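# Park the utility cart inside the yellow taped bay

## Task

Get the utility cart into the yellow bay so that each of its four wheels sits within the tape and none touches it. Whatever load the cart carries must still be on it, with nothing hanging over its edges. The robot must not fall over or be left tilted, or the task fails. The result must hold without the robot holding it in place.

## Robot and tools

Robot: a Hello Robot Stretch 3 with one arm. It has a two-wheel differential base (0.33 m long, 0.34 m wide) and a lift that rides up a mast. The arm telescopes out to the robot's right side, so the gripper moves forward only when the base drives. On-the-spot turns pivot about the point midway between the drive wheels, 0.05 m behind the front edge. With the arm retracted and the wrist folded, a turn sweeps a circle of radius 0.28 m. An unfolded, level wrist reaches outside that circle. Loose objects may occasionally get a small push from outside.

Frames: the base frame has its origin on the floor between the drive wheels, with x forward, y left and z up. hand_pose is reported in this frame, at the point where the closed fingertips meet. The odometry frame is the base frame as it stood when the scene began.

execute_actions(actions, cameras): actions is a list holding exactly one action, or empty to just read state and images. An action may contain base, joints, or both, plus optional contact_limits; all of its motions start together. base takes exactly one command, and both are offsets from where the base last measured itself. translate_m is a straight drive in metres, -1 to 1, with positive meaning forward. rotate_rad is an on-the-spot turn in radians, -3.2 to 3.2, with positive meaning left (counter-clockwise seen from above). The base cannot move sideways. joints is one dictionary of absolute targets, keyed by joint name:
- lift_m: arm height on the mast, 0 to 1.1 m.
- arm_m: extension, 0 to 0.52 m.
- wrist_yaw_rad: -1.345 to 4.42. 0 points along the arm, positive swings toward the front, and 3.0 folds it over the base.
- wrist_pitch_rad: -1.57 to 0.451. 0 is level and negative tips the fingertips down.
- wrist_roll_rad: -2.911 to 2.911. At 0 the fingers lie level, side by side.
- gripper_m: -0.089 to 0.179; larger means wider. The actual fingertip gap is a bit less than this value (0.007 less when nearly shut, 0.025 less when wide open) and is zero below 0.007.
- head_pan_rad: -3.953 to 1.73. 0 is forward, positive is left, and -1.57 looks along the arm.
- head_tilt_rad: -1.53 to 0.419. 0 is level and negative looks down.
A joint or base left out of an action may keep pushing toward its previous target. contact_limits accepts only arm_m: a motor_effort percentage (1 to 100) at which that motion halts with contact_stop, and it caps holding force until the next action. Values that are too low stop the motion at once. cameras lists head_camera, nav_camera, wrist_camera or all; leaving it out or null gives all, and [] gives none. Unknown keys or out-of-range values get the whole call refused, and nothing moves. A single action runs for at most 15 s.

wait(seconds): 0 to 10 s. Nothing new is commanded; it returns state and images. zoom_image(camera, region): a closer look at [x0, y0, x1, y1] pixels (at most 504 by 504) of that camera's latest full image. finished_scene(scene): ends the current scene, given by number, once the last command has been held; this cannot be undone and the result says whether the task succeeded. Once a result reports a stop, any later motion, wait or finish calls in the same reply are skipped.

Result lines: base_status and joint_status say how each motion ended. done means it reached the target (for the base, that the wheels turned as commanded, even if they slipped). off_target means it came to rest short and may still push. contact_stop, time_out and torque_fault drop the old target. The arm and lift stop when they press firmly on something, then go slack until commanded again; a slack lift can sink under a load. on_its_own covers what the call did not command, where held at is a target rather than a position. motor_effort is in percent, with the peak in brackets, and both are noisy and biased. Positive wheel effort pushes forward. base_odometry is wheel-based, so slips count as travel; heading runs from -3.142 to 3.142, positive left. turned_by_wheels and turned_by_imu give the turn since the last result. base_tilt is in degrees, with forward and right positive and a fixed error of up to about 4. lidar_m holds 12 distances for 30-degree sectors, starting straight ahead and going counter-clockwise (4th left, 7th behind, 10th right). It scans a plane 0.17 m above the floor, covers 0.15 to 12 m, shows - when empty, and is partly blocked by the robot itself. wrist_depth_mm and head_depth_mm are 7 by 7 grids of median depths (the head grid is sideways).

Speed: the base manages 0.30 m/s and 1.9 rad/s only when stowed (lift_m under 0.30, arm_m under 0.03, wrist_yaw_rad over 2.54). Otherwise it is limited to 0.10 m/s and 0.63 rad/s.

Cautions: only fold or unfold the wrist with lift_m between 0.32 and 0.95, wrist_pitch_rad at -0.4 and roll near 0. Once folded, the lift may go down to 0.25. With yaw below -0.4, keep pitch at -0.5 or lower. Pushing with the arm against something rigid while the gripper is more than about 0.45 m up can tip the robot, and a second push makes that more likely. Driving while holding or pushing something immovable, or snagging on furniture (especially when reversing), can also tip it. If that happens, undo the move in small steps, free the gripper, and drop the lift to about 0.2. The wrist, head and base have no contact stop, and a strained wrist servo shuts off for 10 s. Avoid drops, slams, hard pushes and anything falling. Leave the cart and its load resting on their own, with the cart's wheels clear of the tape.

Each tool is called after "Request:" as name(argument=value, ...) on one line, values as JSON.

## Session

Request:
execute_actions(actions=[])

Scene clock: 0.00 s.
base_odometry: x=+0.000 y=+0.000 heading=+0.000 (m, m, rad; odometry frame)
turned_by_wheels: +0.000 (rad since the last result)
turned_by_imu: +0.000 (rad since the last result)
base_tilt: forward=-0.4 right=-0.6 (deg)
lidar_m: 1.19 1.67 1.57 2.13 2.14 2.44 0.86 0.84 1.89 1.41 1.33 1.84
head_depth_mm: 1807 1800 1831 1848 1883 1875 1893 / 1766 1769 1776 1795 1811 1824 1835 / 1706 1717 1740 1758 1755 1752 1782 / 1668 1688 1690 1699 1706 954 1741 / 1607 1629 1647 1663 1652 961 1678 / 1579 1591 1619 1614 1596 905 1645 / 1532 1550 1559 1564 1577 917 1600
base_status: not commanded
joint_positions: lift_m=+0.532 arm_m=+0.002 wrist_yaw_rad=+2.985 wrist_pitch_rad=-0.432 wrist_roll_rad=-0.011 gripper_m=+0.037 head_pan_rad=-0.018 head_tilt_rad=-0.010
joint_status: not commanded
motor_effort: left_wheel=+0 right_wheel=-1 lift_m=+25 arm_m=+0 wrist_yaw_rad=+0 wrist_pitch_rad=+7 wrist_roll_rad=+0 gripper_m=+0 head_pan_rad=+1 head_tilt_rad=+2 (%)
hand_pose: x=+0.0135 y=+0.0733 z=+0.5414 quat_wxyz=(+0.205, +0.696, +0.098, +0.681) (m; base frame)
wrist_depth_mm: - - - - - - - / - - - - - - - / - - - - - - - / - - - - - - - / 955 950 - 977 - - - / 817 806 - 829 878 843 854 / 703 706 703 720 711 742 746
pictures: head_camera (sideways: a quarter turn clockwise sets it upright), nav_camera (sideways: a quarter turn counterclockwise sets it upright), wrist_camera
Images, in order (width x height): head_camera 896x504, nav_camera 672x504, wrist_camera 644x364.

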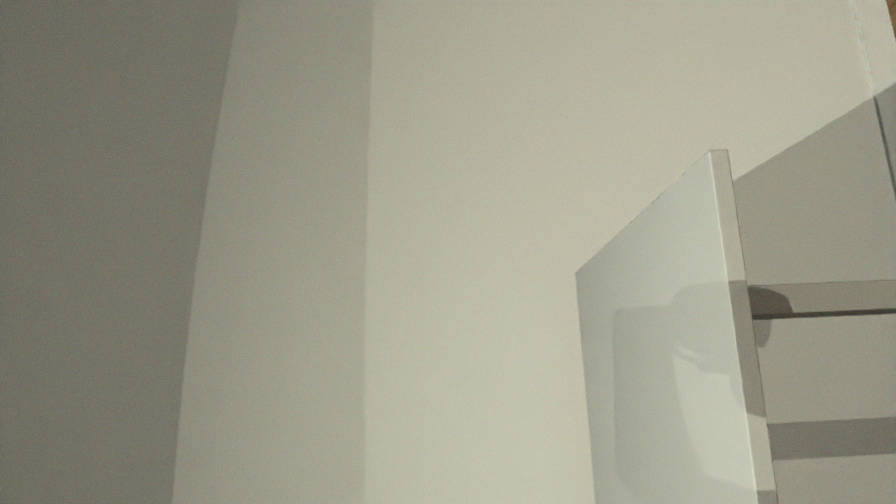

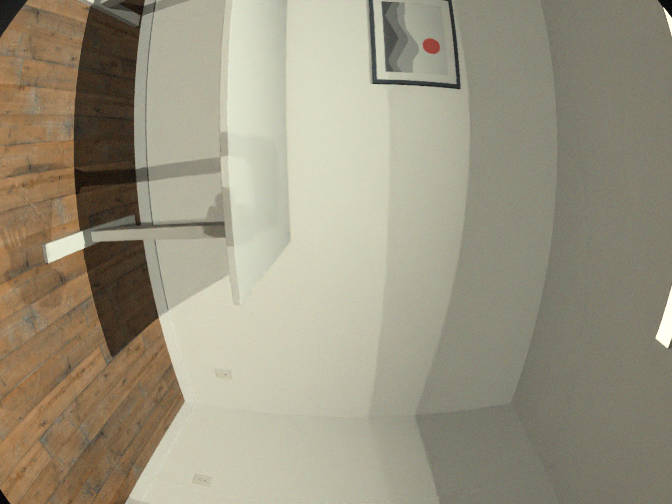

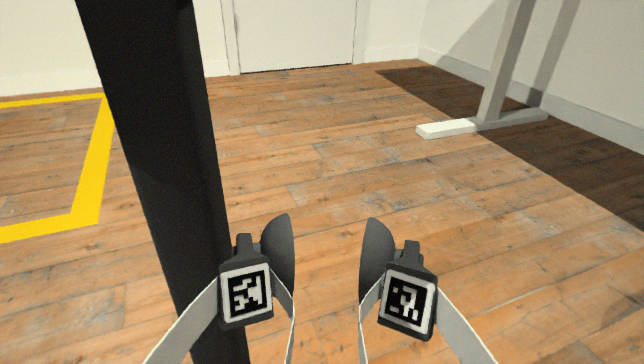

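Request:
execute_actions(actions=[{"joints":{"head_pan_rad":1.6,"head_tilt_rad":-0.8}}], cameras=["head_camera","nav_camera"])

Scene clock: 1.53 s.
base_odometry: x=+0.000 y=+0.000 heading=+0.000 (m, m, rad; odometry frame)
turned_by_wheels: +0.000 (rad since the last result)
turned_by_imu: +0.000 (rad since the last result)
base_tilt: forward=-0.3 right=-0.6 (deg)
lidar_m: 1.19 1.67 1.58 2.13 2.14 2.44 0.86 0.84 1.89 1.41 1.32 1.83
head_depth_mm: 2159 2434 2046 1723 1474 1286 1144 / 2114 2369 2060 1717 1484 1297 1153 / 2041 2343 2100 1730 1500 1303 1153 / 2012 2295 2096 1747 1508 1306 1176 / 1947 2236 2106 1756 1507 1321 - / 1929 2207 2142 1782 1556 - - / 1882 2136 2168 1859 - - -
base_status: not commanded
joint_positions: lift_m=+0.532 arm_m=+0.002 wrist_yaw_rad=+2.985 wrist_pitch_rad=-0.432 wrist_roll_rad=-0.011 gripper_m=+0.037 head_pan_rad=+1.593 head_tilt_rad=-0.790
joint_status: all done
motor_effort: left_wheel=+0(0) right_wheel=+0(1) lift_m=+25(25) arm_m=+0(0) wrist_yaw_rad=-1(1) wrist_pitch_rad=+7(6) wrist_roll_rad=+0(0) gripper_m=+0(1) head_pan_rad=+5(49) head_tilt_rad=-5(33) (%)
hand_pose: x=+0.0135 y=+0.0733 z=+0.5414 quat_wxyz=(+0.205, +0.696, +0.098, +0.681) (m; base frame)
wrist_depth_mm: - - - - - - - / - - - - - - - / - - - - - - - / - - - - - - - / 961 949 - 980 - - - / 817 821 - 840 878 867 867 / 706 717 696 733 724 741 736
pictures: head_camera (sideways: a quarter turn clockwise sets it upright), nav_camera (sideways: a quarter turn counterclockwise sets it upright)
Images, in order (width x height): head_camera 896x504, nav_camera 672x504.

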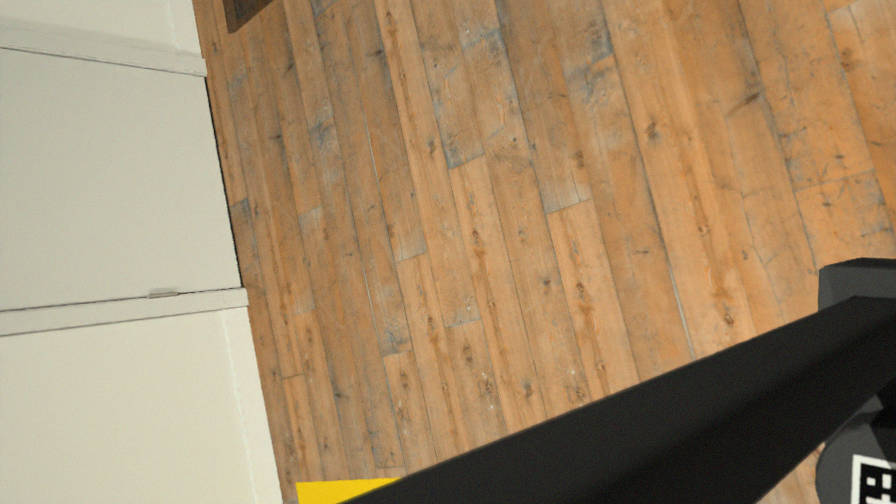

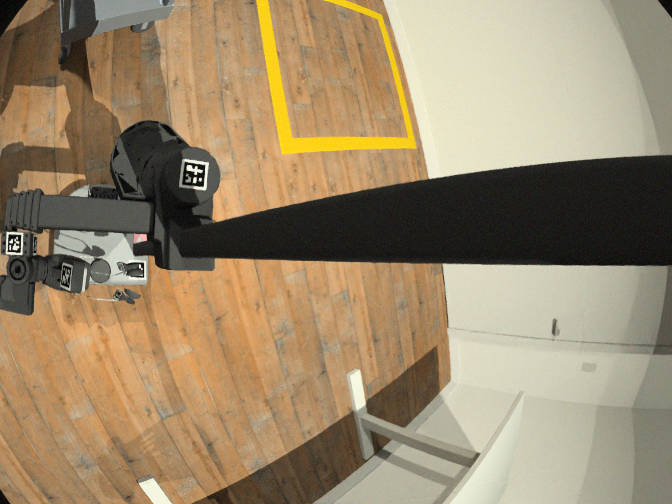

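Request:
zoom_image(camera="nav_camera", region=[0, 0, 440, 200])

Region (0, 0, 440, 200) of nav_camera's 672x504 image, scaled by 1.145, with more detail than that image has; it fills the top 229 rows of this view, and the rest is white.

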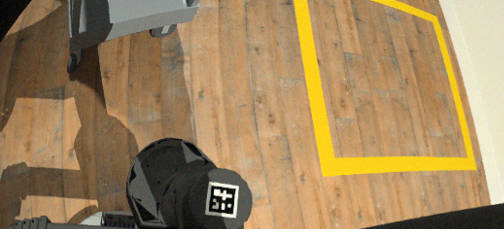

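Request:
execute_actions(actions=[{"base":{"rotate_rad":-1.57},"joints":{"lift_m":0.34,"wrist_yaw_rad":0.0,"gripper_m":0.14,"head_pan_rad":-1.7,"head_tilt_rad":-0.75}}])

Scene clock: 5.87 s.
base_odometry: x=+0.000 y=+0.000 heading=-1.570 (m, m, rad; odometry frame)
turned_by_wheels: -1.570 (rad since the last result)
turned_by_imu: -1.585 (rad since the last result)
base_tilt: forward=-0.2 right=-0.8 (deg)
lidar_m: 1.41 1.33 1.84 1.20 1.68 1.57 2.14 2.14 2.45 0.85 0.83 1.88
head_depth_mm: 3212 2720 2172 1792 1517 1310 1156 / 3305 2773 2160 1775 1514 1326 1163 / 2519 2711 2184 1803 1518 1325 1169 / 2436 1054 2006 1554 1529 1332 1172 / 933 952 1370 1490 1459 1333 1182 / 820 881 1334 1224 1430 1349 1182 / 778 873 1300 1197 1493 1355 1188
base_status: done
joint_positions: lift_m=+0.341 arm_m=+0.002 wrist_yaw_rad=+0.002 wrist_pitch_rad=-0.432 wrist_roll_rad=-0.011 gripper_m=+0.140 head_pan_rad=-1.693 head_tilt_rad=-0.754
joint_status: all done
motor_effort: left_wheel=+6(14) right_wheel=-5(9) lift_m=+12(22) arm_m=+1(0) wrist_yaw_rad=-2(3) wrist_pitch_rad=+6(7) wrist_roll_rad=+0(0) gripper_m=+1(87) head_pan_rad=-4(48) head_tilt_rad=+2(8) (%)
hand_pose: x=-0.0212 y=-0.3693 z=+0.3502 quat_wxyz=(+0.695, +0.153, -0.687, -0.150) (m; base frame)
wrist_depth_mm: - - - - - - - / - - - 946 - - - / - 815 681 792 - - - / 813 785 823 860 851 865 890 / 674 694 696 700 711 718 724 / 575 - 589 586 588 - 606 / 496 492 506 511 514 502 541
pictures: head_camera (sideways: a quarter turn clockwise sets it upright), nav_camera (sideways: a quarter turn counterclockwise sets it upright), wrist_camera
Images, in order (width x height): head_camera 896x504, nav_camera 672x504, wrist_camera 644x364.

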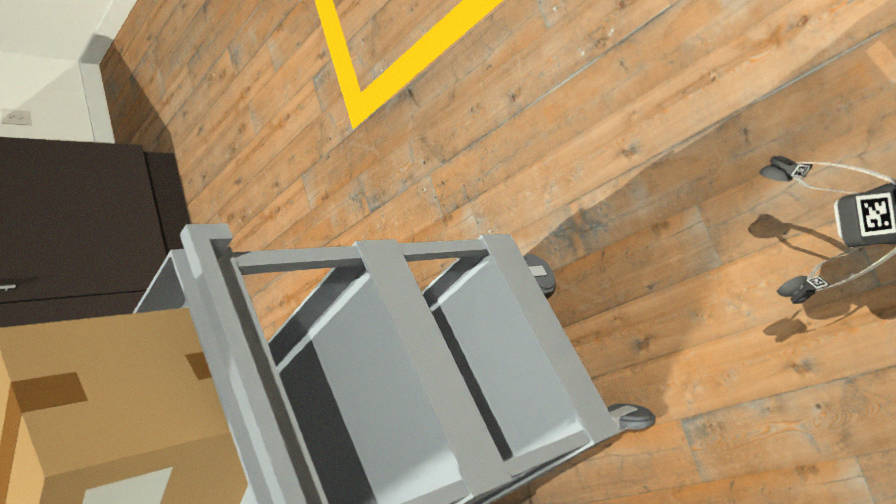

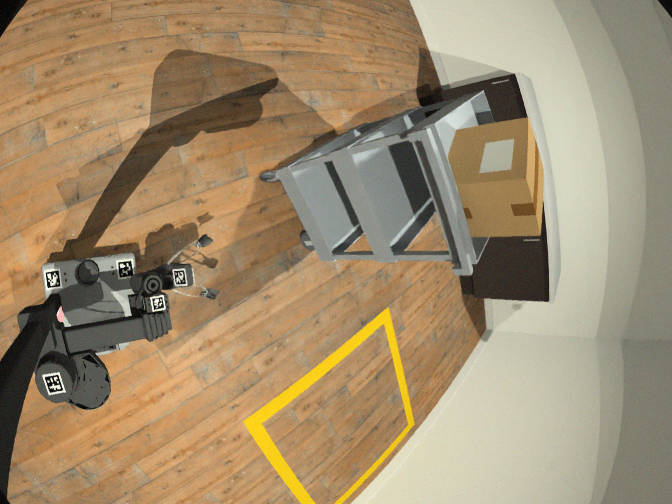

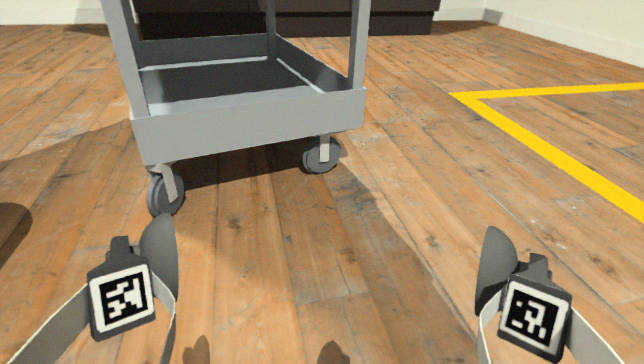

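Request:
zoom_image(camera="head_camera", region=[0, 200, 400, 504])

Request:
zoom_image(camera="nav_camera", region=[250, 50, 580, 320])

Region (0, 200, 400, 504) of head_camera's 896x504 image, scaled by 1.260, with more detail than that image has; it fills the top 383 rows of this view, and the rest is white.

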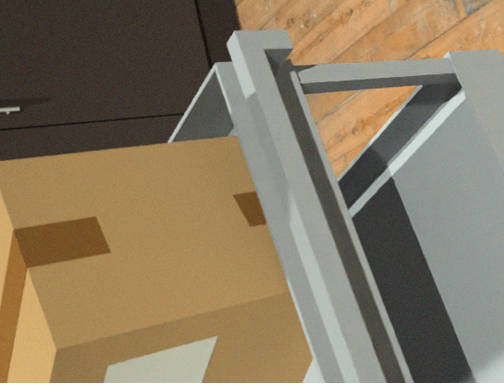

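Region (250, 50, 580, 320) of nav_camera's 672x504 image, scaled by 1.527, with more detail than that image has; it fills the top 412 rows of this view, and the rest is white.

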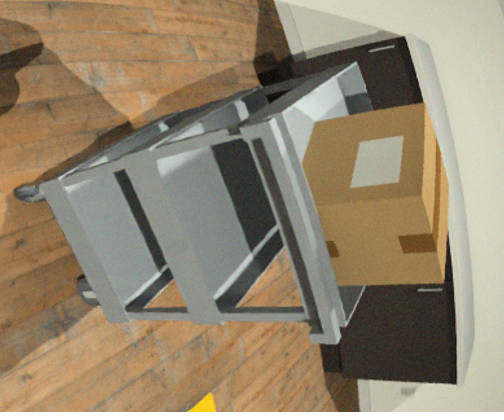

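Request:
zoom_image(camera="head_camera", region=[380, 200, 700, 470])

Region (380, 200, 700, 470) of head_camera's 896x504 image, scaled by 1.575, with more detail than that image has; it fills the top 425 rows of this view, and the rest is white.

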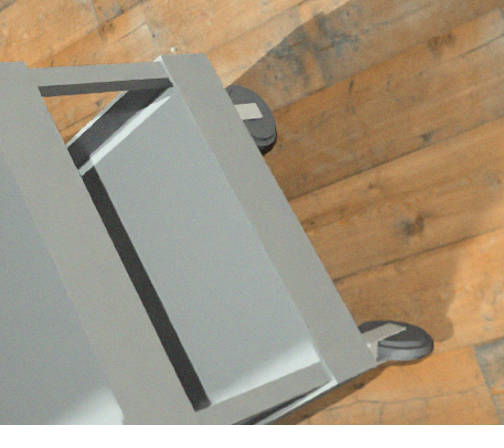

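Request:
execute_actions(actions=[{"base":{"rotate_rad":1.2165},"joints":{"lift_m":0.26,"wrist_pitch_rad":0.0,"head_pan_rad":-2.6,"head_tilt_rad":-0.7}}], cameras=["head_camera","nav_camera"])

Scene clock: 21.33 s.
base_odometry: x=+0.000 y=+0.000 heading=-0.353 (m, m, rad; odometry frame)
turned_by_wheels: +1.216 (rad since the last result)
turned_by_imu: +1.228 (rad since the last result)
base_tilt: forward=-0.4 right=-0.6 (deg)
lidar_m: 1.80 1.20 1.62 1.57 2.14 2.17 2.64 0.84 2.60 1.74 1.40 1.32
head_depth_mm: 2257 2437 2165 1862 1563 1348 1177 / 882 942 1383 1294 1505 1347 1180 / 833 903 1385 1276 1478 1359 1189 / 856 928 1365 1284 1475 1371 1195 / 964 1074 932 1289 1529 1379 1198 / 2166 1368 2342 1945 1609 1384 1210 / 2743 3008 2436 1965 1624 1386 1216
base_status: done
joint_positions: lift_m=+0.261 arm_m=+0.002 wrist_yaw_rad=+0.002 wrist_pitch_rad=-0.022 wrist_roll_rad=-0.011 gripper_m=+0.140 head_pan_rad=-2.593 head_tilt_rad=-0.705
joint_status: all done
motor_effort: left_wheel=-6(12) right_wheel=+4(8) lift_m=+12(12) arm_m=+0(1) wrist_yaw_rad=-1(2) wrist_pitch_rad=+10(11) wrist_roll_rad=+0(0) gripper_m=+1(1) head_pan_rad=-4(45) head_tilt_rad=+3(8) (%)
hand_pose: x=-0.0211 y=-0.4023 z=+0.3695 quat_wxyz=(+0.711, +0.009, -0.703, -0.008) (m; base frame)
wrist_depth_mm: - - - - - - - / - - - - - - - / - - - - - - - / - - - - - - - / 995 - - - - - - / 890 - 925 919 925 - - / 670 658 704 693 717 694 776
pictures: head_camera (sideways: a quarter turn clockwise sets it upright), nav_camera (sideways: a quarter turn counterclockwise sets it upright)
Images, in order (width x height): head_camera 896x504, nav_camera 672x504.

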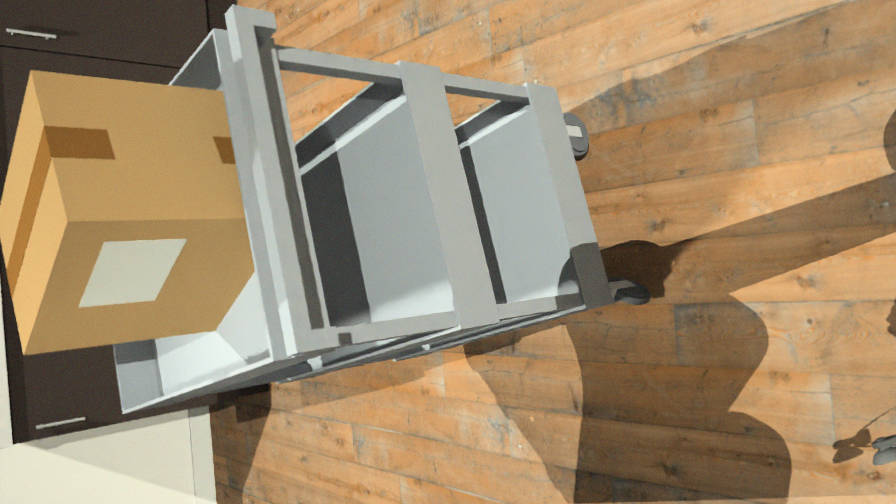

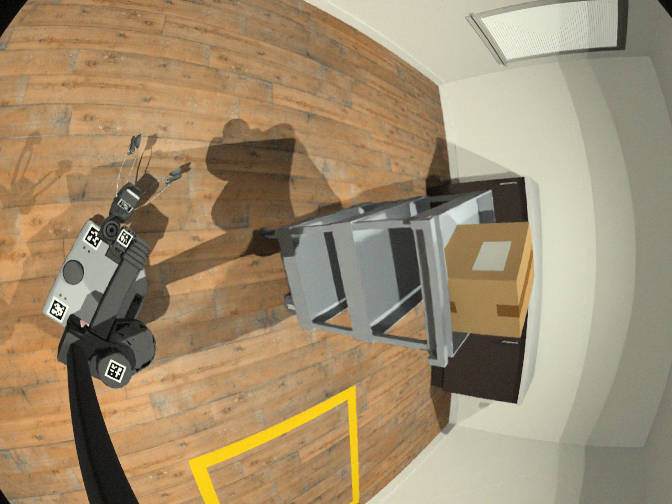

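Request:
execute_actions(actions=[{"base":{"translate_m":-0.36},"joints":{"arm_m":0.10,"head_pan_rad":-1.6,"head_tilt_rad":-0.85}}], cameras=[])

Request:
execute_actions(actions=[{"base":{"rotate_rad":-1.137}}])

Scene clock: 26.53 s.
base_odometry: x=-0.338 y=+0.125 heading=-0.354 (m, m, rad; odometry frame)
turned_by_wheels: +0.000 (rad since the last result)
turned_by_imu: +0.001 (rad since the last result)
base_tilt: forward=-0.3 right=-0.8 (deg)
lidar_m: 2.11 1.52 1.70 2.07 1.93 1.95 2.35 0.60 0.59 1.96 1.54 1.61
head_depth_mm: 2673 2339 1930 1635 1211 1241 1131 / 2519 2348 1953 1646 1424 1268 1153 / 2310 2353 1969 1654 1444 1300 1109 / 2144 2351 1971 1682 1451 1287 1148 / 1974 2205 1985 1690 1466 1291 1151 / 1858 2077 2031 1689 1470 1298 1163 / 1743 1933 2033 1706 1481 1302 1169
base_status: done
joint_positions: lift_m=+0.261 arm_m=+0.100 wrist_yaw_rad=+0.001 wrist_pitch_rad=-0.022 wrist_roll_rad=-0.011 gripper_m=+0.140 head_pan_rad=-1.607 head_tilt_rad=-0.839
joint_status: all done
motor_effort: left_wheel=-6(13) right_wheel=+4(5) lift_m=+12(12) arm_m=+3(1) wrist_yaw_rad=-2(2) wrist_pitch_rad=+10(10) wrist_roll_rad=+0(0) gripper_m=+0(1) head_pan_rad=+4(47) head_tilt_rad=-4(15) (%)
hand_pose: x=-0.0211 y=-0.5004 z=+0.3695 quat_wxyz=(+0.711, +0.009, -0.703, -0.008) (m; base frame)
wrist_depth_mm: - - - - - - - / - - - - - - - / - - - - - - - / - - - - - - - / - - - - - - - / 881 - 907 934 949 - 977 / 671 673 703 707 715 698 730
pictures: none
No camera images: the call's "cameras" was empty. Leave "cameras" out to get every camera's image.

Scene clock: 29.27 s.
base_odometry: x=-0.338 y=+0.125 heading=-1.491 (m, m, rad; odometry frame)
turned_by_wheels: -1.137 (rad since the last result)
turned_by_imu: -1.148 (rad since the last result)
base_tilt: forward=-0.2 right=-0.7 (deg)
lidar_m: 1.54 1.61 2.19 1.52 1.69 2.13 1.93 1.94 2.32 0.60 0.60 2.04
head_depth_mm: 2265 2354 1926 1645 1424 1261 1128 / 2155 2363 1940 1651 1439 1269 1156 / 2092 2322 1957 1663 1451 1300 1110 / 2067 2271 730 1030 1335 1283 1150 / 1940 733 706 1060 1280 1286 1151 / 588 659 684 1064 1245 1268 1156 / 562 607 654 1053 989 1242 1166
base_status: done
joint_positions: lift_m=+0.261 arm_m=+0.100 wrist_yaw_rad=+0.001 wrist_pitch_rad=-0.022 wrist_roll_rad=-0.011 gripper_m=+0.140 head_pan_rad=-1.607 head_tilt_rad=-0.839
joint_status: not commanded
motor_effort: left_wheel=+6(12) right_wheel=-5(8) lift_m=+12(12) arm_m=+3(3) wrist_yaw_rad=-2(0) wrist_pitch_rad=+10(10) wrist_roll_rad=+0(0) gripper_m=+2(1) head_pan_rad=+4(5) head_tilt_rad=-4(4) (%)
hand_pose: x=-0.0211 y=-0.5004 z=+0.3695 quat_wxyz=(+0.711, +0.009, -0.703, -0.008) (m; base frame)
wrist_depth_mm: 228 243 265 290 - - - / 277 257 279 304 - - - / - - - - - - - / - - - - - - - / 762 798 843 - - - - / 566 - 583 827 944 - - / 435 433 452 641 719 694 775
pictures: head_camera (sideways: a quarter turn clockwise sets it upright), nav_camera (sideways: a quarter turn counterclockwise sets it upright), wrist_camera
Images, in order (width x height): head_camera 896x504, nav_camera 672x504, wrist_camera 644x364.

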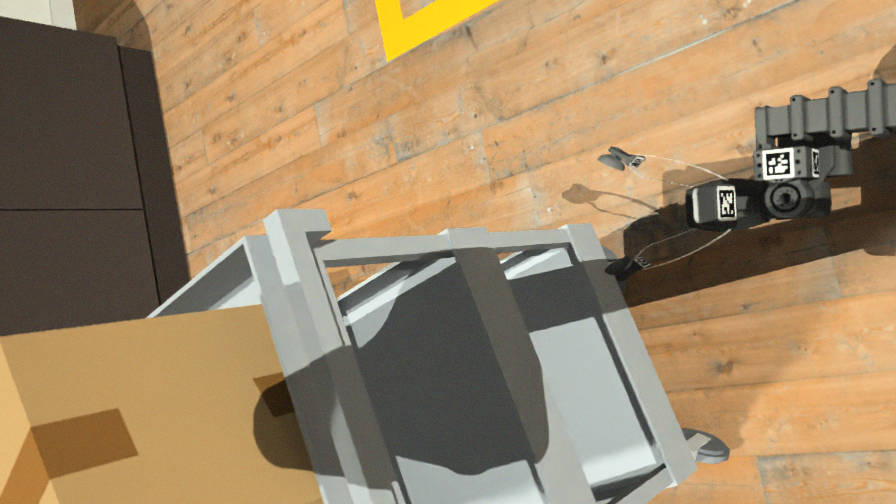

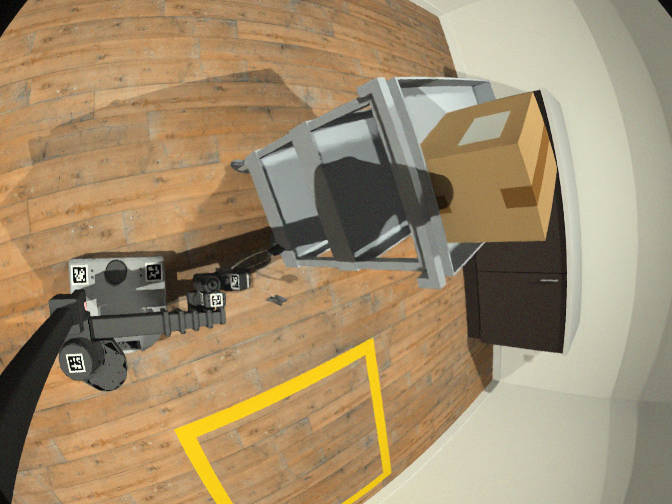

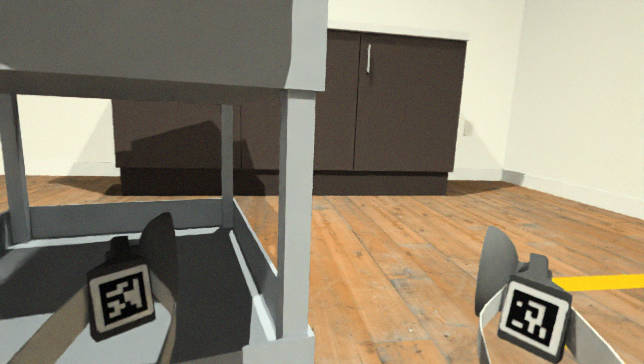

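Request:
execute_actions(actions=[])

Scene clock: 29.90 s.
base_odometry: x=-0.338 y=+0.125 heading=-1.491 (m, m, rad; odometry frame)
turned_by_wheels: +0.000 (rad since the last result)
turned_by_imu: +0.000 (rad since the last result)
base_tilt: forward=-0.2 right=-0.7 (deg)
lidar_m: 1.55 1.61 2.19 1.52 1.70 2.13 1.92 1.93 2.33 0.60 0.60 2.04
head_depth_mm: 2284 2340 1936 1630 1431 1264 1130 / 2164 2348 1947 1650 1443 1271 1156 / 2136 2312 1956 1670 1445 1297 1108 / 2066 2271 728 1030 1331 1285 1153 / 1932 737 707 1059 1297 1288 1157 / 587 660 684 1064 1246 1269 1153 / 561 608 654 1051 991 1236 1163
base_status: done
joint_positions: lift_m=+0.261 arm_m=+0.100 wrist_yaw_rad=+0.001 wrist_pitch_rad=-0.022 wrist_roll_rad=-0.011 gripper_m=+0.140 head_pan_rad=-1.607 head_tilt_rad=-0.839
joint_status: not commanded
motor_effort: left_wheel=+6(12) right_wheel=-5(8) lift_m=+12(12) arm_m=+3(3) wrist_yaw_rad=-1(0) wrist_pitch_rad=+10(10) wrist_roll_rad=+0(0) gripper_m=+0(1) head_pan_rad=+4(5) head_tilt_rad=-5(4) (%)
hand_pose: x=-0.0211 y=-0.5004 z=+0.3695 quat_wxyz=(+0.711, +0.009, -0.703, -0.008) (m; base frame)
wrist_depth_mm: 227 244 266 291 - - - / 277 256 277 305 - - - / - - - - - - - / - - - - - - - / 748 820 861 - - - - / 568 - 581 824 962 - - / 432 433 448 644 710 693 778
pictures: head_camera (sideways: a quarter turn clockwise sets it upright), nav_camera (sideways: a quarter turn counterclockwise sets it upright), wrist_camera
Images, in order (width x height): head_camera 896x504, nav_camera 672x504, wrist_camera 644x364.

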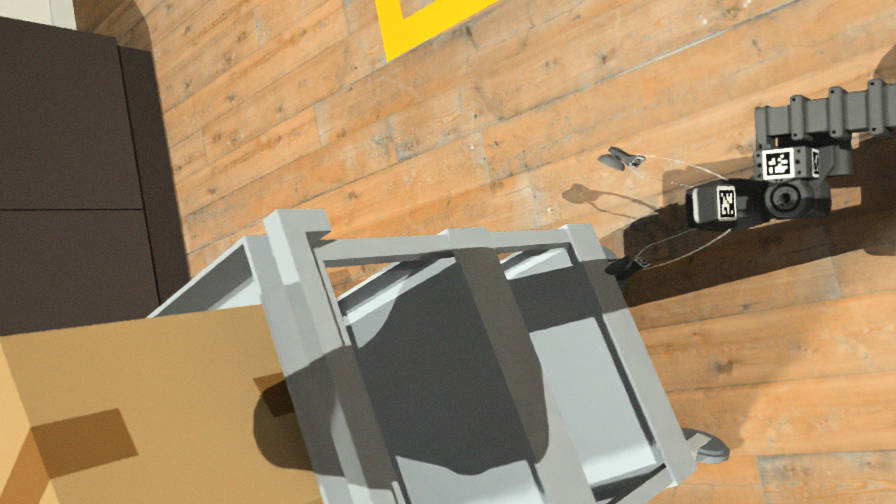

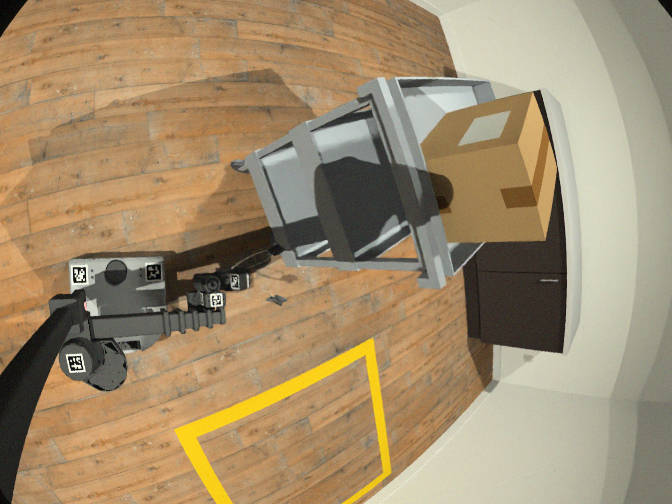

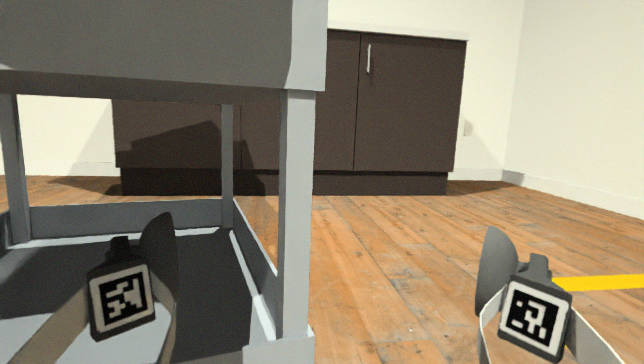

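Request:
execute_actions(actions=[{"base":{"translate_m":0.03},"joints":{"arm_m":0.21}}], cameras=["head_camera","wrist_camera"])

Scene clock: 32.10 s.
base_odometry: x=-0.335 y=+0.095 heading=-1.490 (m, m, rad; odometry frame)
turned_by_wheels: +0.000 (rad since the last result)
turned_by_imu: +0.000 (rad since the last result)
base_tilt: forward=-0.3 right=-0.8 (deg)
lidar_m: 1.51 1.58 2.17 1.52 1.71 2.16 1.95 1.97 2.36 0.59 0.58 2.01
head_depth_mm: 2253 2319 1930 1631 1424 1261 1134 / 2163 2356 1940 1662 1426 1285 1140 / 2118 2321 1849 1658 1442 1222 1146 / 2075 874 722 1014 1303 1282 1152 / 613 692 698 1062 1260 1289 1150 / 573 634 669 1066 1225 1251 1160 / 541 586 647 1051 973 1260 1165
base_status: done
joint_positions: lift_m=+0.261 arm_m=+0.210 wrist_yaw_rad=+0.001 wrist_pitch_rad=-0.022 wrist_roll_rad=-0.011 gripper_m=+0.140 head_pan_rad=-1.607 head_tilt_rad=-0.839
joint_status: all done
motor_effort: left_wheel=+6(14) right_wheel=-5(6) lift_m=+12(12) arm_m=+3(4) wrist_yaw_rad=-1(2) wrist_pitch_rad=+9(10) wrist_roll_rad=+0(0) gripper_m=+1(0) head_pan_rad=+4(4) head_tilt_rad=-5(4) (%)
hand_pose: x=-0.0212 y=-0.6104 z=+0.3696 quat_wxyz=(+0.711, +0.009, -0.703, -0.008) (m; base frame)
wrist_depth_mm: 139 148 161 176 - - - / 286 251 227 189 - - - / - - - 200 - - - / - - - 204 - - - / 679 739 782 210 - - - / 563 - 549 821 944 - 997 / 434 427 444 238 717 695 786
pictures: head_camera (sideways: a quarter turn clockwise sets it upright), wrist_camera
Images, in order (width x height): head_camera 896x504, wrist_camera 644x364.

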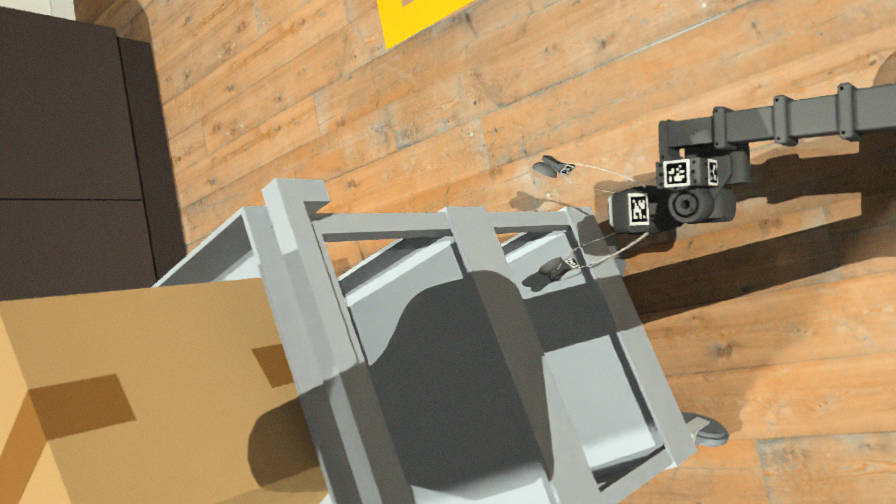

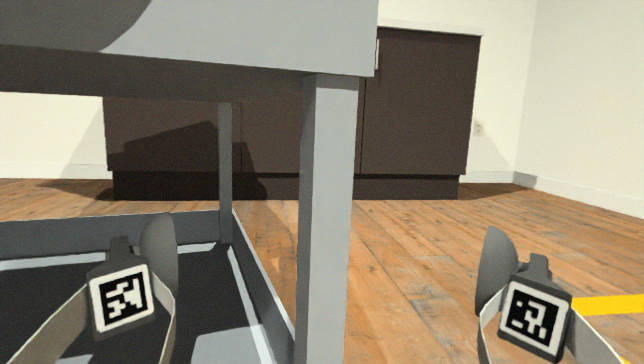

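Request:
execute_actions(actions=[{"joints":{"arm_m":0.285}}], cameras=["wrist_camera"])

Request:
execute_actions(actions=[{"joints":{"gripper_m":-0.02}}], cameras=["head_camera","wrist_camera"])

Scene clock: 34.07 s.
base_odometry: x=-0.335 y=+0.095 heading=-1.490 (m, m, rad; odometry frame)
turned_by_wheels: +0.000 (rad since the last result)
turned_by_imu: +0.000 (rad since the last result)
base_tilt: forward=-0.3 right=-0.7 (deg)
lidar_m: 1.51 1.58 2.16 1.52 1.71 2.16 1.96 1.97 2.36 0.59 0.58 2.00
head_depth_mm: 2259 2324 1947 1644 1436 1264 1132 / 2161 2383 1952 1648 1434 1284 1138 / 2104 2298 1857 1657 1486 1262 1145 / 2074 874 720 1013 1303 1282 1147 / 611 694 701 1063 1268 1297 1151 / 575 636 670 1068 1227 1252 1161 / 543 584 648 1055 970 1259 1163
base_status: not commanded
joint_positions: lift_m=+0.261 arm_m=+0.285 wrist_yaw_rad=+0.001 wrist_pitch_rad=-0.022 wrist_roll_rad=-0.011 gripper_m=+0.140 head_pan_rad=-1.607 head_tilt_rad=-0.839
joint_status: all done
motor_effort: left_wheel=+6(6) right_wheel=-4(4) lift_m=+12(12) arm_m=+2(1) wrist_yaw_rad=-1(1) wrist_pitch_rad=+10(10) wrist_roll_rad=+0(0) gripper_m=+1(1) head_pan_rad=+5(5) head_tilt_rad=-4(3) (%)
hand_pose: x=-0.0212 y=-0.6854 z=+0.3696 quat_wxyz=(+0.711, +0.009, -0.703, -0.008) (m; base frame)
wrist_depth_mm: 115 98 99 107 - - - / 291 257 229 119 - - - / - - - 123 - - - / - - - 125 - - - / 628 699 - 128 - - - / 555 - 586 132 964 - - / 428 436 436 137 703 686 783
pictures: wrist_camera
Images, in order (width x height): wrist_camera 644x364.

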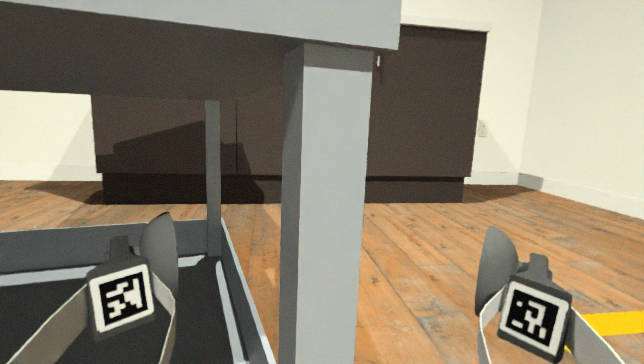

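Scene clock: 36.17 s.
base_odometry: x=-0.335 y=+0.095 heading=-1.490 (m, m, rad; odometry frame)
turned_by_wheels: +0.000 (rad since the last result)
turned_by_imu: +0.000 (rad since the last result)
base_tilt: forward=-0.2 right=-0.6 (deg)
lidar_m: 1.51 1.58 2.17 1.52 1.71 2.17 1.96 1.96 2.36 0.59 0.58 2.01
head_depth_mm: 2248 2359 1928 1637 1426 1262 1127 / 2164 2374 1952 1647 1440 1285 1136 / 2103 2305 1856 1664 1477 1257 1148 / 2080 877 720 1023 1309 1277 1148 / 611 693 698 1057 1263 1283 1153 / 571 632 669 1069 1236 1253 1157 / 541 584 645 1054 970 1259 1164
base_status: not commanded
joint_positions: lift_m=+0.261 arm_m=+0.285 wrist_yaw_rad=+0.014 wrist_pitch_rad=-0.022 wrist_roll_rad=-0.011 gripper_m=-0.019 head_pan_rad=-1.607 head_tilt_rad=-0.839
joint_status: all done
on_its_own: wrist_yaw_rad is at rest, and its effort (-17) is outside its rest range (-12 to +12)
motor_effort: left_wheel=+11(12) right_wheel=-11(10) lift_m=+13(12) arm_m=-1(3) wrist_yaw_rad=-17(16) wrist_pitch_rad=+10(10) wrist_roll_rad=+0(0) gripper_m=-21(100) head_pan_rad=+4(4) head_tilt_rad=-4(4) (%)
hand_pose: x=-0.0178 y=-0.6858 z=+0.3696 quat_wxyz=(+0.711, +0.013, -0.703, -0.003) (m; base frame)
wrist_depth_mm: 115 98 96 104 - - - / 291 255 229 115 - - - / - - - 118 - - - / - - - 122 - - - / 631 680 723 125 - - - / 569 567 627 128 - 946 - / 433 451 424 134 686 732 734
pictures: head_camera (sideways: a quarter turn clockwise sets it upright), wrist_camera
Images, in order (width x height): head_camera 896x504, wrist_camera 644x364.

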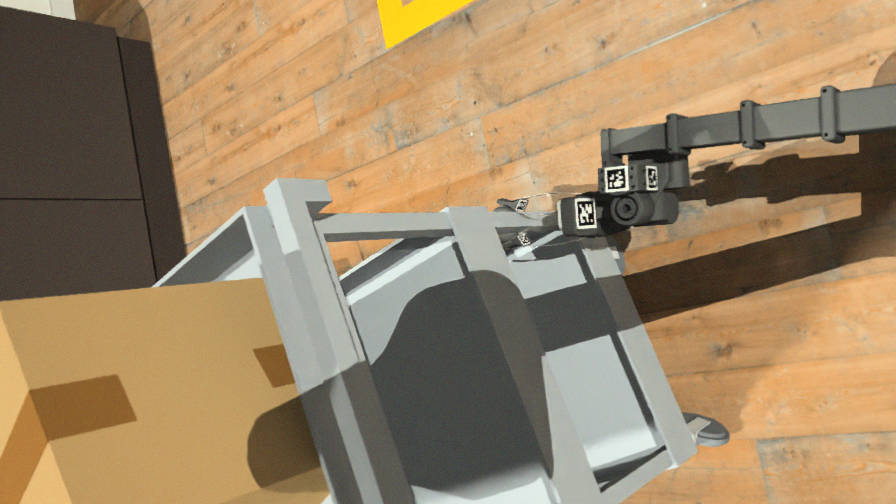

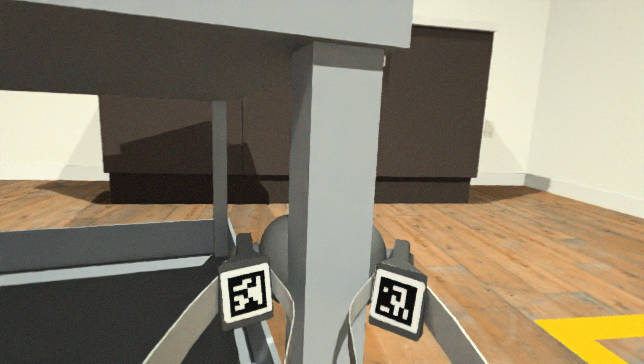

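Request:
execute_actions(actions=[{"base":{"translate_m":-0.35},"joints":{"wrist_yaw_rad":0.55,"arm_m":0.33,"head_pan_rad":-1.35}}])

Scene clock: 41.17 s.
base_odometry: x=-0.364 y=+0.444 heading=-1.489 (m, m, rad; odometry frame)
turned_by_wheels: +0.001 (rad since the last result)
turned_by_imu: +0.003 (rad since the last result)
base_tilt: forward=-0.3 right=-0.6 (deg)
lidar_m: 1.86 1.89 1.58 1.62 1.90 1.78 1.62 1.62 1.95 0.63 0.57 0.57
head_depth_mm: 2070 2283 1924 1639 1441 1267 1138 / 2085 2292 1937 1655 1494 1277 1136 / 2078 2307 804 1589 1370 1272 1144 / 1995 788 712 1053 1304 1278 1148 / 590 667 692 1060 1250 1274 1158 / 552 607 651 1065 1226 1257 1156 / 531 574 659 1031 969 1279 1167
base_status: done
joint_positions: lift_m=+0.261 arm_m=+0.330 wrist_yaw_rad=+0.609 wrist_pitch_rad=-0.021 wrist_roll_rad=-0.011 gripper_m=-0.016 head_pan_rad=-1.357 head_tilt_rad=-0.840
joint_status: wrist_yaw_rad off_target (ended at +0.609, target +0.550); the others done
on_its_own: wrist_yaw_rad is held at +0.594, not at your +0.550, by its stall guard, which is not easing now; wrist_yaw_rad is at rest, and its effort (-18) is outside its rest range (-12 to +12)
motor_effort: left_wheel=+17(41) right_wheel=-18(39) lift_m=+13(13) arm_m=-2(3) wrist_yaw_rad=-18(100) wrist_pitch_rad=+9(10) wrist_roll_rad=+0(0) gripper_m=-19(29) head_pan_rad=+5(27) head_tilt_rad=-4(4) (%)
hand_pose: x=+0.1248 y=-0.6849 z=+0.3698 quat_wxyz=(+0.681, +0.218, -0.668, +0.206) (m; base frame)
wrist_depth_mm: 106 107 108 109 - - - / 289 253 230 119 - - - / - - - 122 - - - / - - - 125 - - - / - 740 760 129 - - - / 544 579 612 132 - 981 981 / 433 438 428 137 675 739 737
pictures: head_camera (sideways: a quarter turn clockwise sets it upright), nav_camera (sideways: a quarter turn counterclockwise sets it upright), wrist_camera
Images, in order (width x height): head_camera 896x504, nav_camera 672x504, wrist_camera 644x364.

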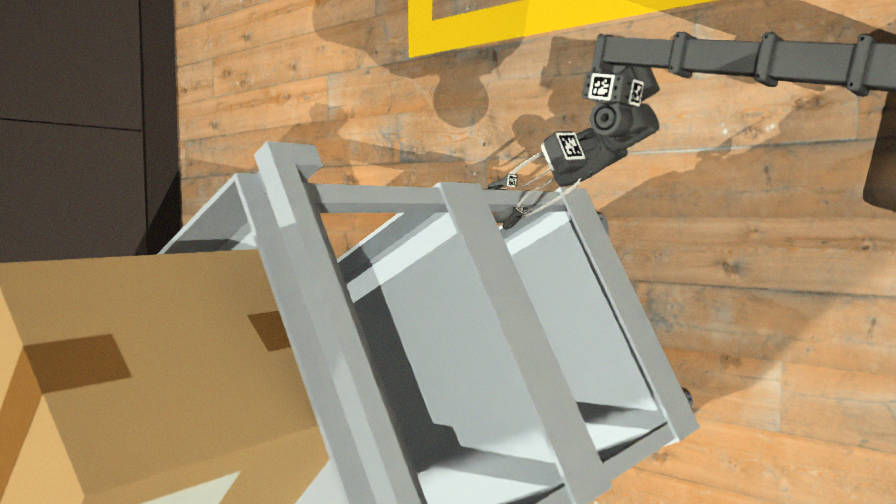

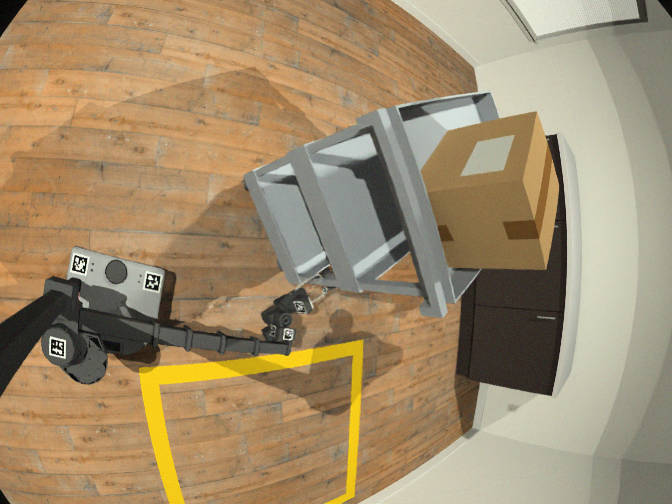

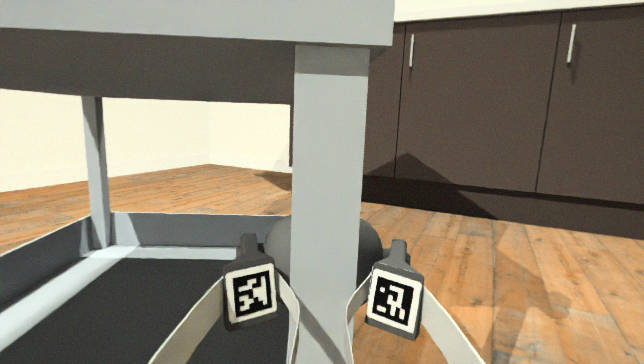

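Request:
execute_actions(actions=[{"base":{"translate_m":-0.4},"joints":{"wrist_yaw_rad":0.8,"arm_m":0.38,"head_pan_rad":-1.15}}])

Scene clock: 46.80 s.
base_odometry: x=-0.397 y=+0.842 heading=-1.489 (m, m, rad; odometry frame)
turned_by_wheels: +0.001 (rad since the last result)
turned_by_imu: +0.003 (rad since the last result)
base_tilt: forward=-0.4 right=-0.7 (deg)
lidar_m: 2.25 2.26 1.73 1.37 1.36 1.35 1.23 1.23 1.49 0.65 0.51 0.50
head_depth_mm: 2093 2266 1878 1633 1463 1264 1152 / 2127 2357 827 1582 1379 1270 1137 / 612 714 697 1045 1296 1276 1140 / 555 622 660 1056 1232 1284 1146 / 520 567 640 1036 981 1230 1155 / 542 619 726 1002 940 1279 1161 / 587 706 762 601 1473 1305 1161
base_status: done
joint_positions: lift_m=+0.261 arm_m=+0.380 wrist_yaw_rad=+0.840 wrist_pitch_rad=-0.020 wrist_roll_rad=-0.011 gripper_m=-0.016 head_pan_rad=-1.157 head_tilt_rad=-0.840
joint_status: wrist_yaw_rad off_target (ended at +0.840, target +0.800); the others done
on_its_own: wrist_yaw_rad is held at +0.839, not at your +0.800, by its stall guard, which is not easing now
motor_effort: left_wheel=+12(42) right_wheel=-13(51) lift_m=+13(13) arm_m=+1(7) wrist_yaw_rad=+1(70) wrist_pitch_rad=+9(9) wrist_roll_rad=+0(0) gripper_m=-18(28) head_pan_rad=+4(26) head_tilt_rad=-4(5) (%)
hand_pose: x=+0.1689 y=-0.6957 z=+0.3700 quat_wxyz=(+0.652, +0.293, -0.639, +0.283) (m; base frame)
wrist_depth_mm: 104 106 108 110 - - - / 285 253 230 120 - - - / - - - 123 - - - / - - - 127 - - - / 702 738 757 130 - - - / 566 570 620 133 - 965 - / 431 440 429 137 677 723 745
pictures: head_camera (sideways: a quarter turn clockwise sets it upright), nav_camera (sideways: a quarter turn counterclockwise sets it upright), wrist_camera
Images, in order (width x height): head_camera 896x504, nav_camera 672x504, wrist_camera 644x364.

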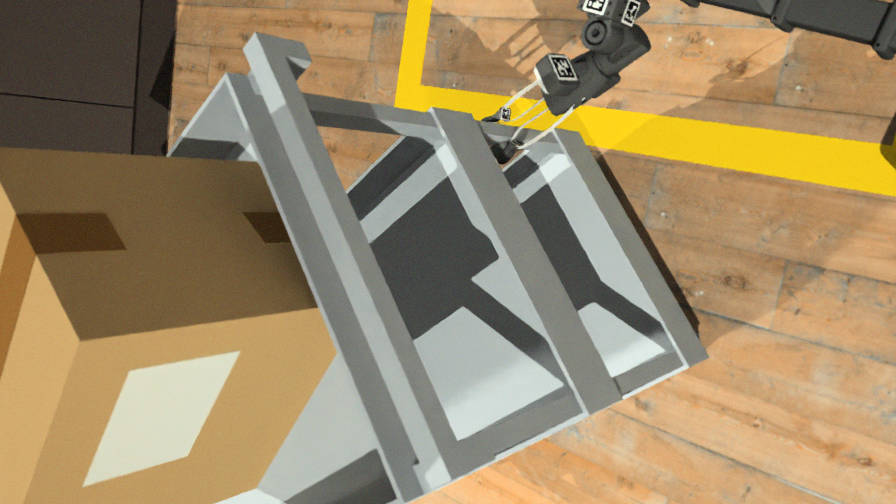

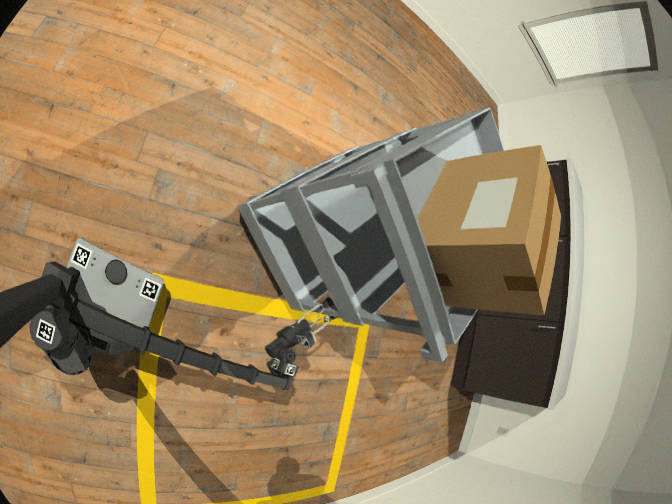

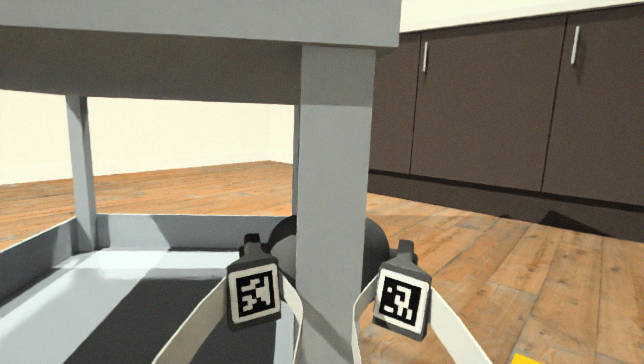

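Request:
execute_actions(actions=[{"base":{"translate_m":-0.45},"joints":{"wrist_yaw_rad":0.84,"arm_m":0.41,"head_pan_rad":-1.25}}])

Scene clock: 53.07 s.
base_odometry: x=-0.434 y=+1.291 heading=-1.488 (m, m, rad; odometry frame)
turned_by_wheels: +0.001 (rad since the last result)
turned_by_imu: +0.003 (rad since the last result)
base_tilt: forward=-0.4 right=-0.7 (deg)
lidar_m: 2.70 2.67 1.93 1.31 1.37 0.85 0.79 0.79 0.96 0.68 0.45 0.43
head_depth_mm: 2705 2347 1931 1635 1479 1288 1139 / 2609 2381 1898 1650 1389 1267 1136 / 2246 2382 845 1048 1372 1272 1144 / 642 727 677 1047 1257 1270 1147 / 544 585 631 1014 955 1191 1150 / 508 524 627 589 925 1179 1157 / 516 554 681 572 818 1288 1161
base_status: done
joint_positions: lift_m=+0.261 arm_m=+0.410 wrist_yaw_rad=+0.981 wrist_pitch_rad=-0.020 wrist_roll_rad=-0.011 gripper_m=-0.016 head_pan_rad=-1.243 head_tilt_rad=-0.840
joint_status: wrist_yaw_rad off_target (ended at +0.981, target +0.840); the others done
on_its_own: wrist_yaw_rad is held at +0.979, not at your +0.840, by its stall guard, which is not easing now
motor_effort: left_wheel=+13(38) right_wheel=-14(43) lift_m=+13(13) arm_m=-1(7) wrist_yaw_rad=-2(87) wrist_pitch_rad=+9(9) wrist_roll_rad=+0(0) gripper_m=-20(25) head_pan_rad=-4(17) head_tilt_rad=-4(4) (%)
hand_pose: x=+0.1911 y=-0.6973 z=+0.3700 quat_wxyz=(+0.631, +0.338, -0.617, +0.328) (m; base frame)
wrist_depth_mm: 114 104 107 111 - - - / 282 250 228 121 - - - / - - - 124 - - - / - - - 128 - - - / 691 715 752 131 - - - / 567 573 622 135 978 957 974 / 434 441 426 139 688 729 736
pictures: head_camera (sideways: a quarter turn clockwise sets it upright), nav_camera (sideways: a quarter turn counterclockwise sets it upright), wrist_camera
Images, in order (width x height): head_camera 896x504, nav_camera 672x504, wrist_camera 644x364.

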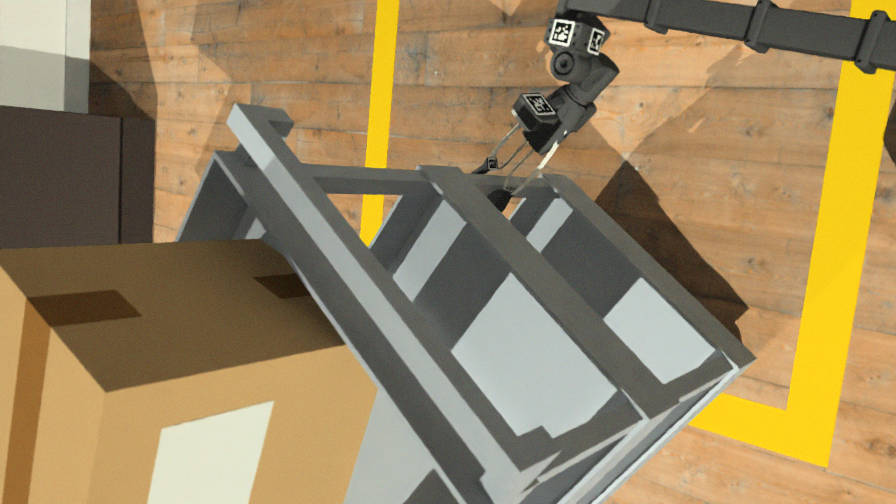

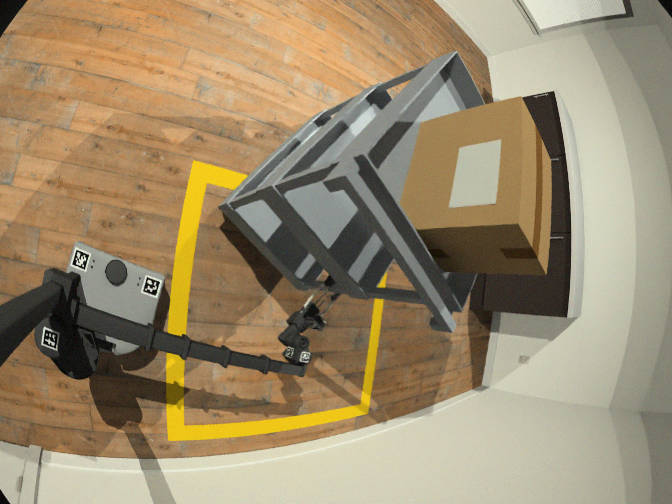

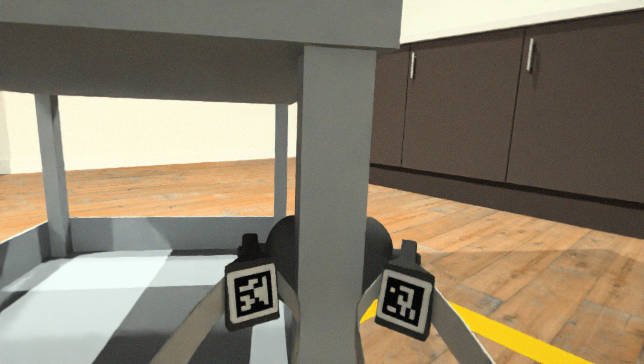

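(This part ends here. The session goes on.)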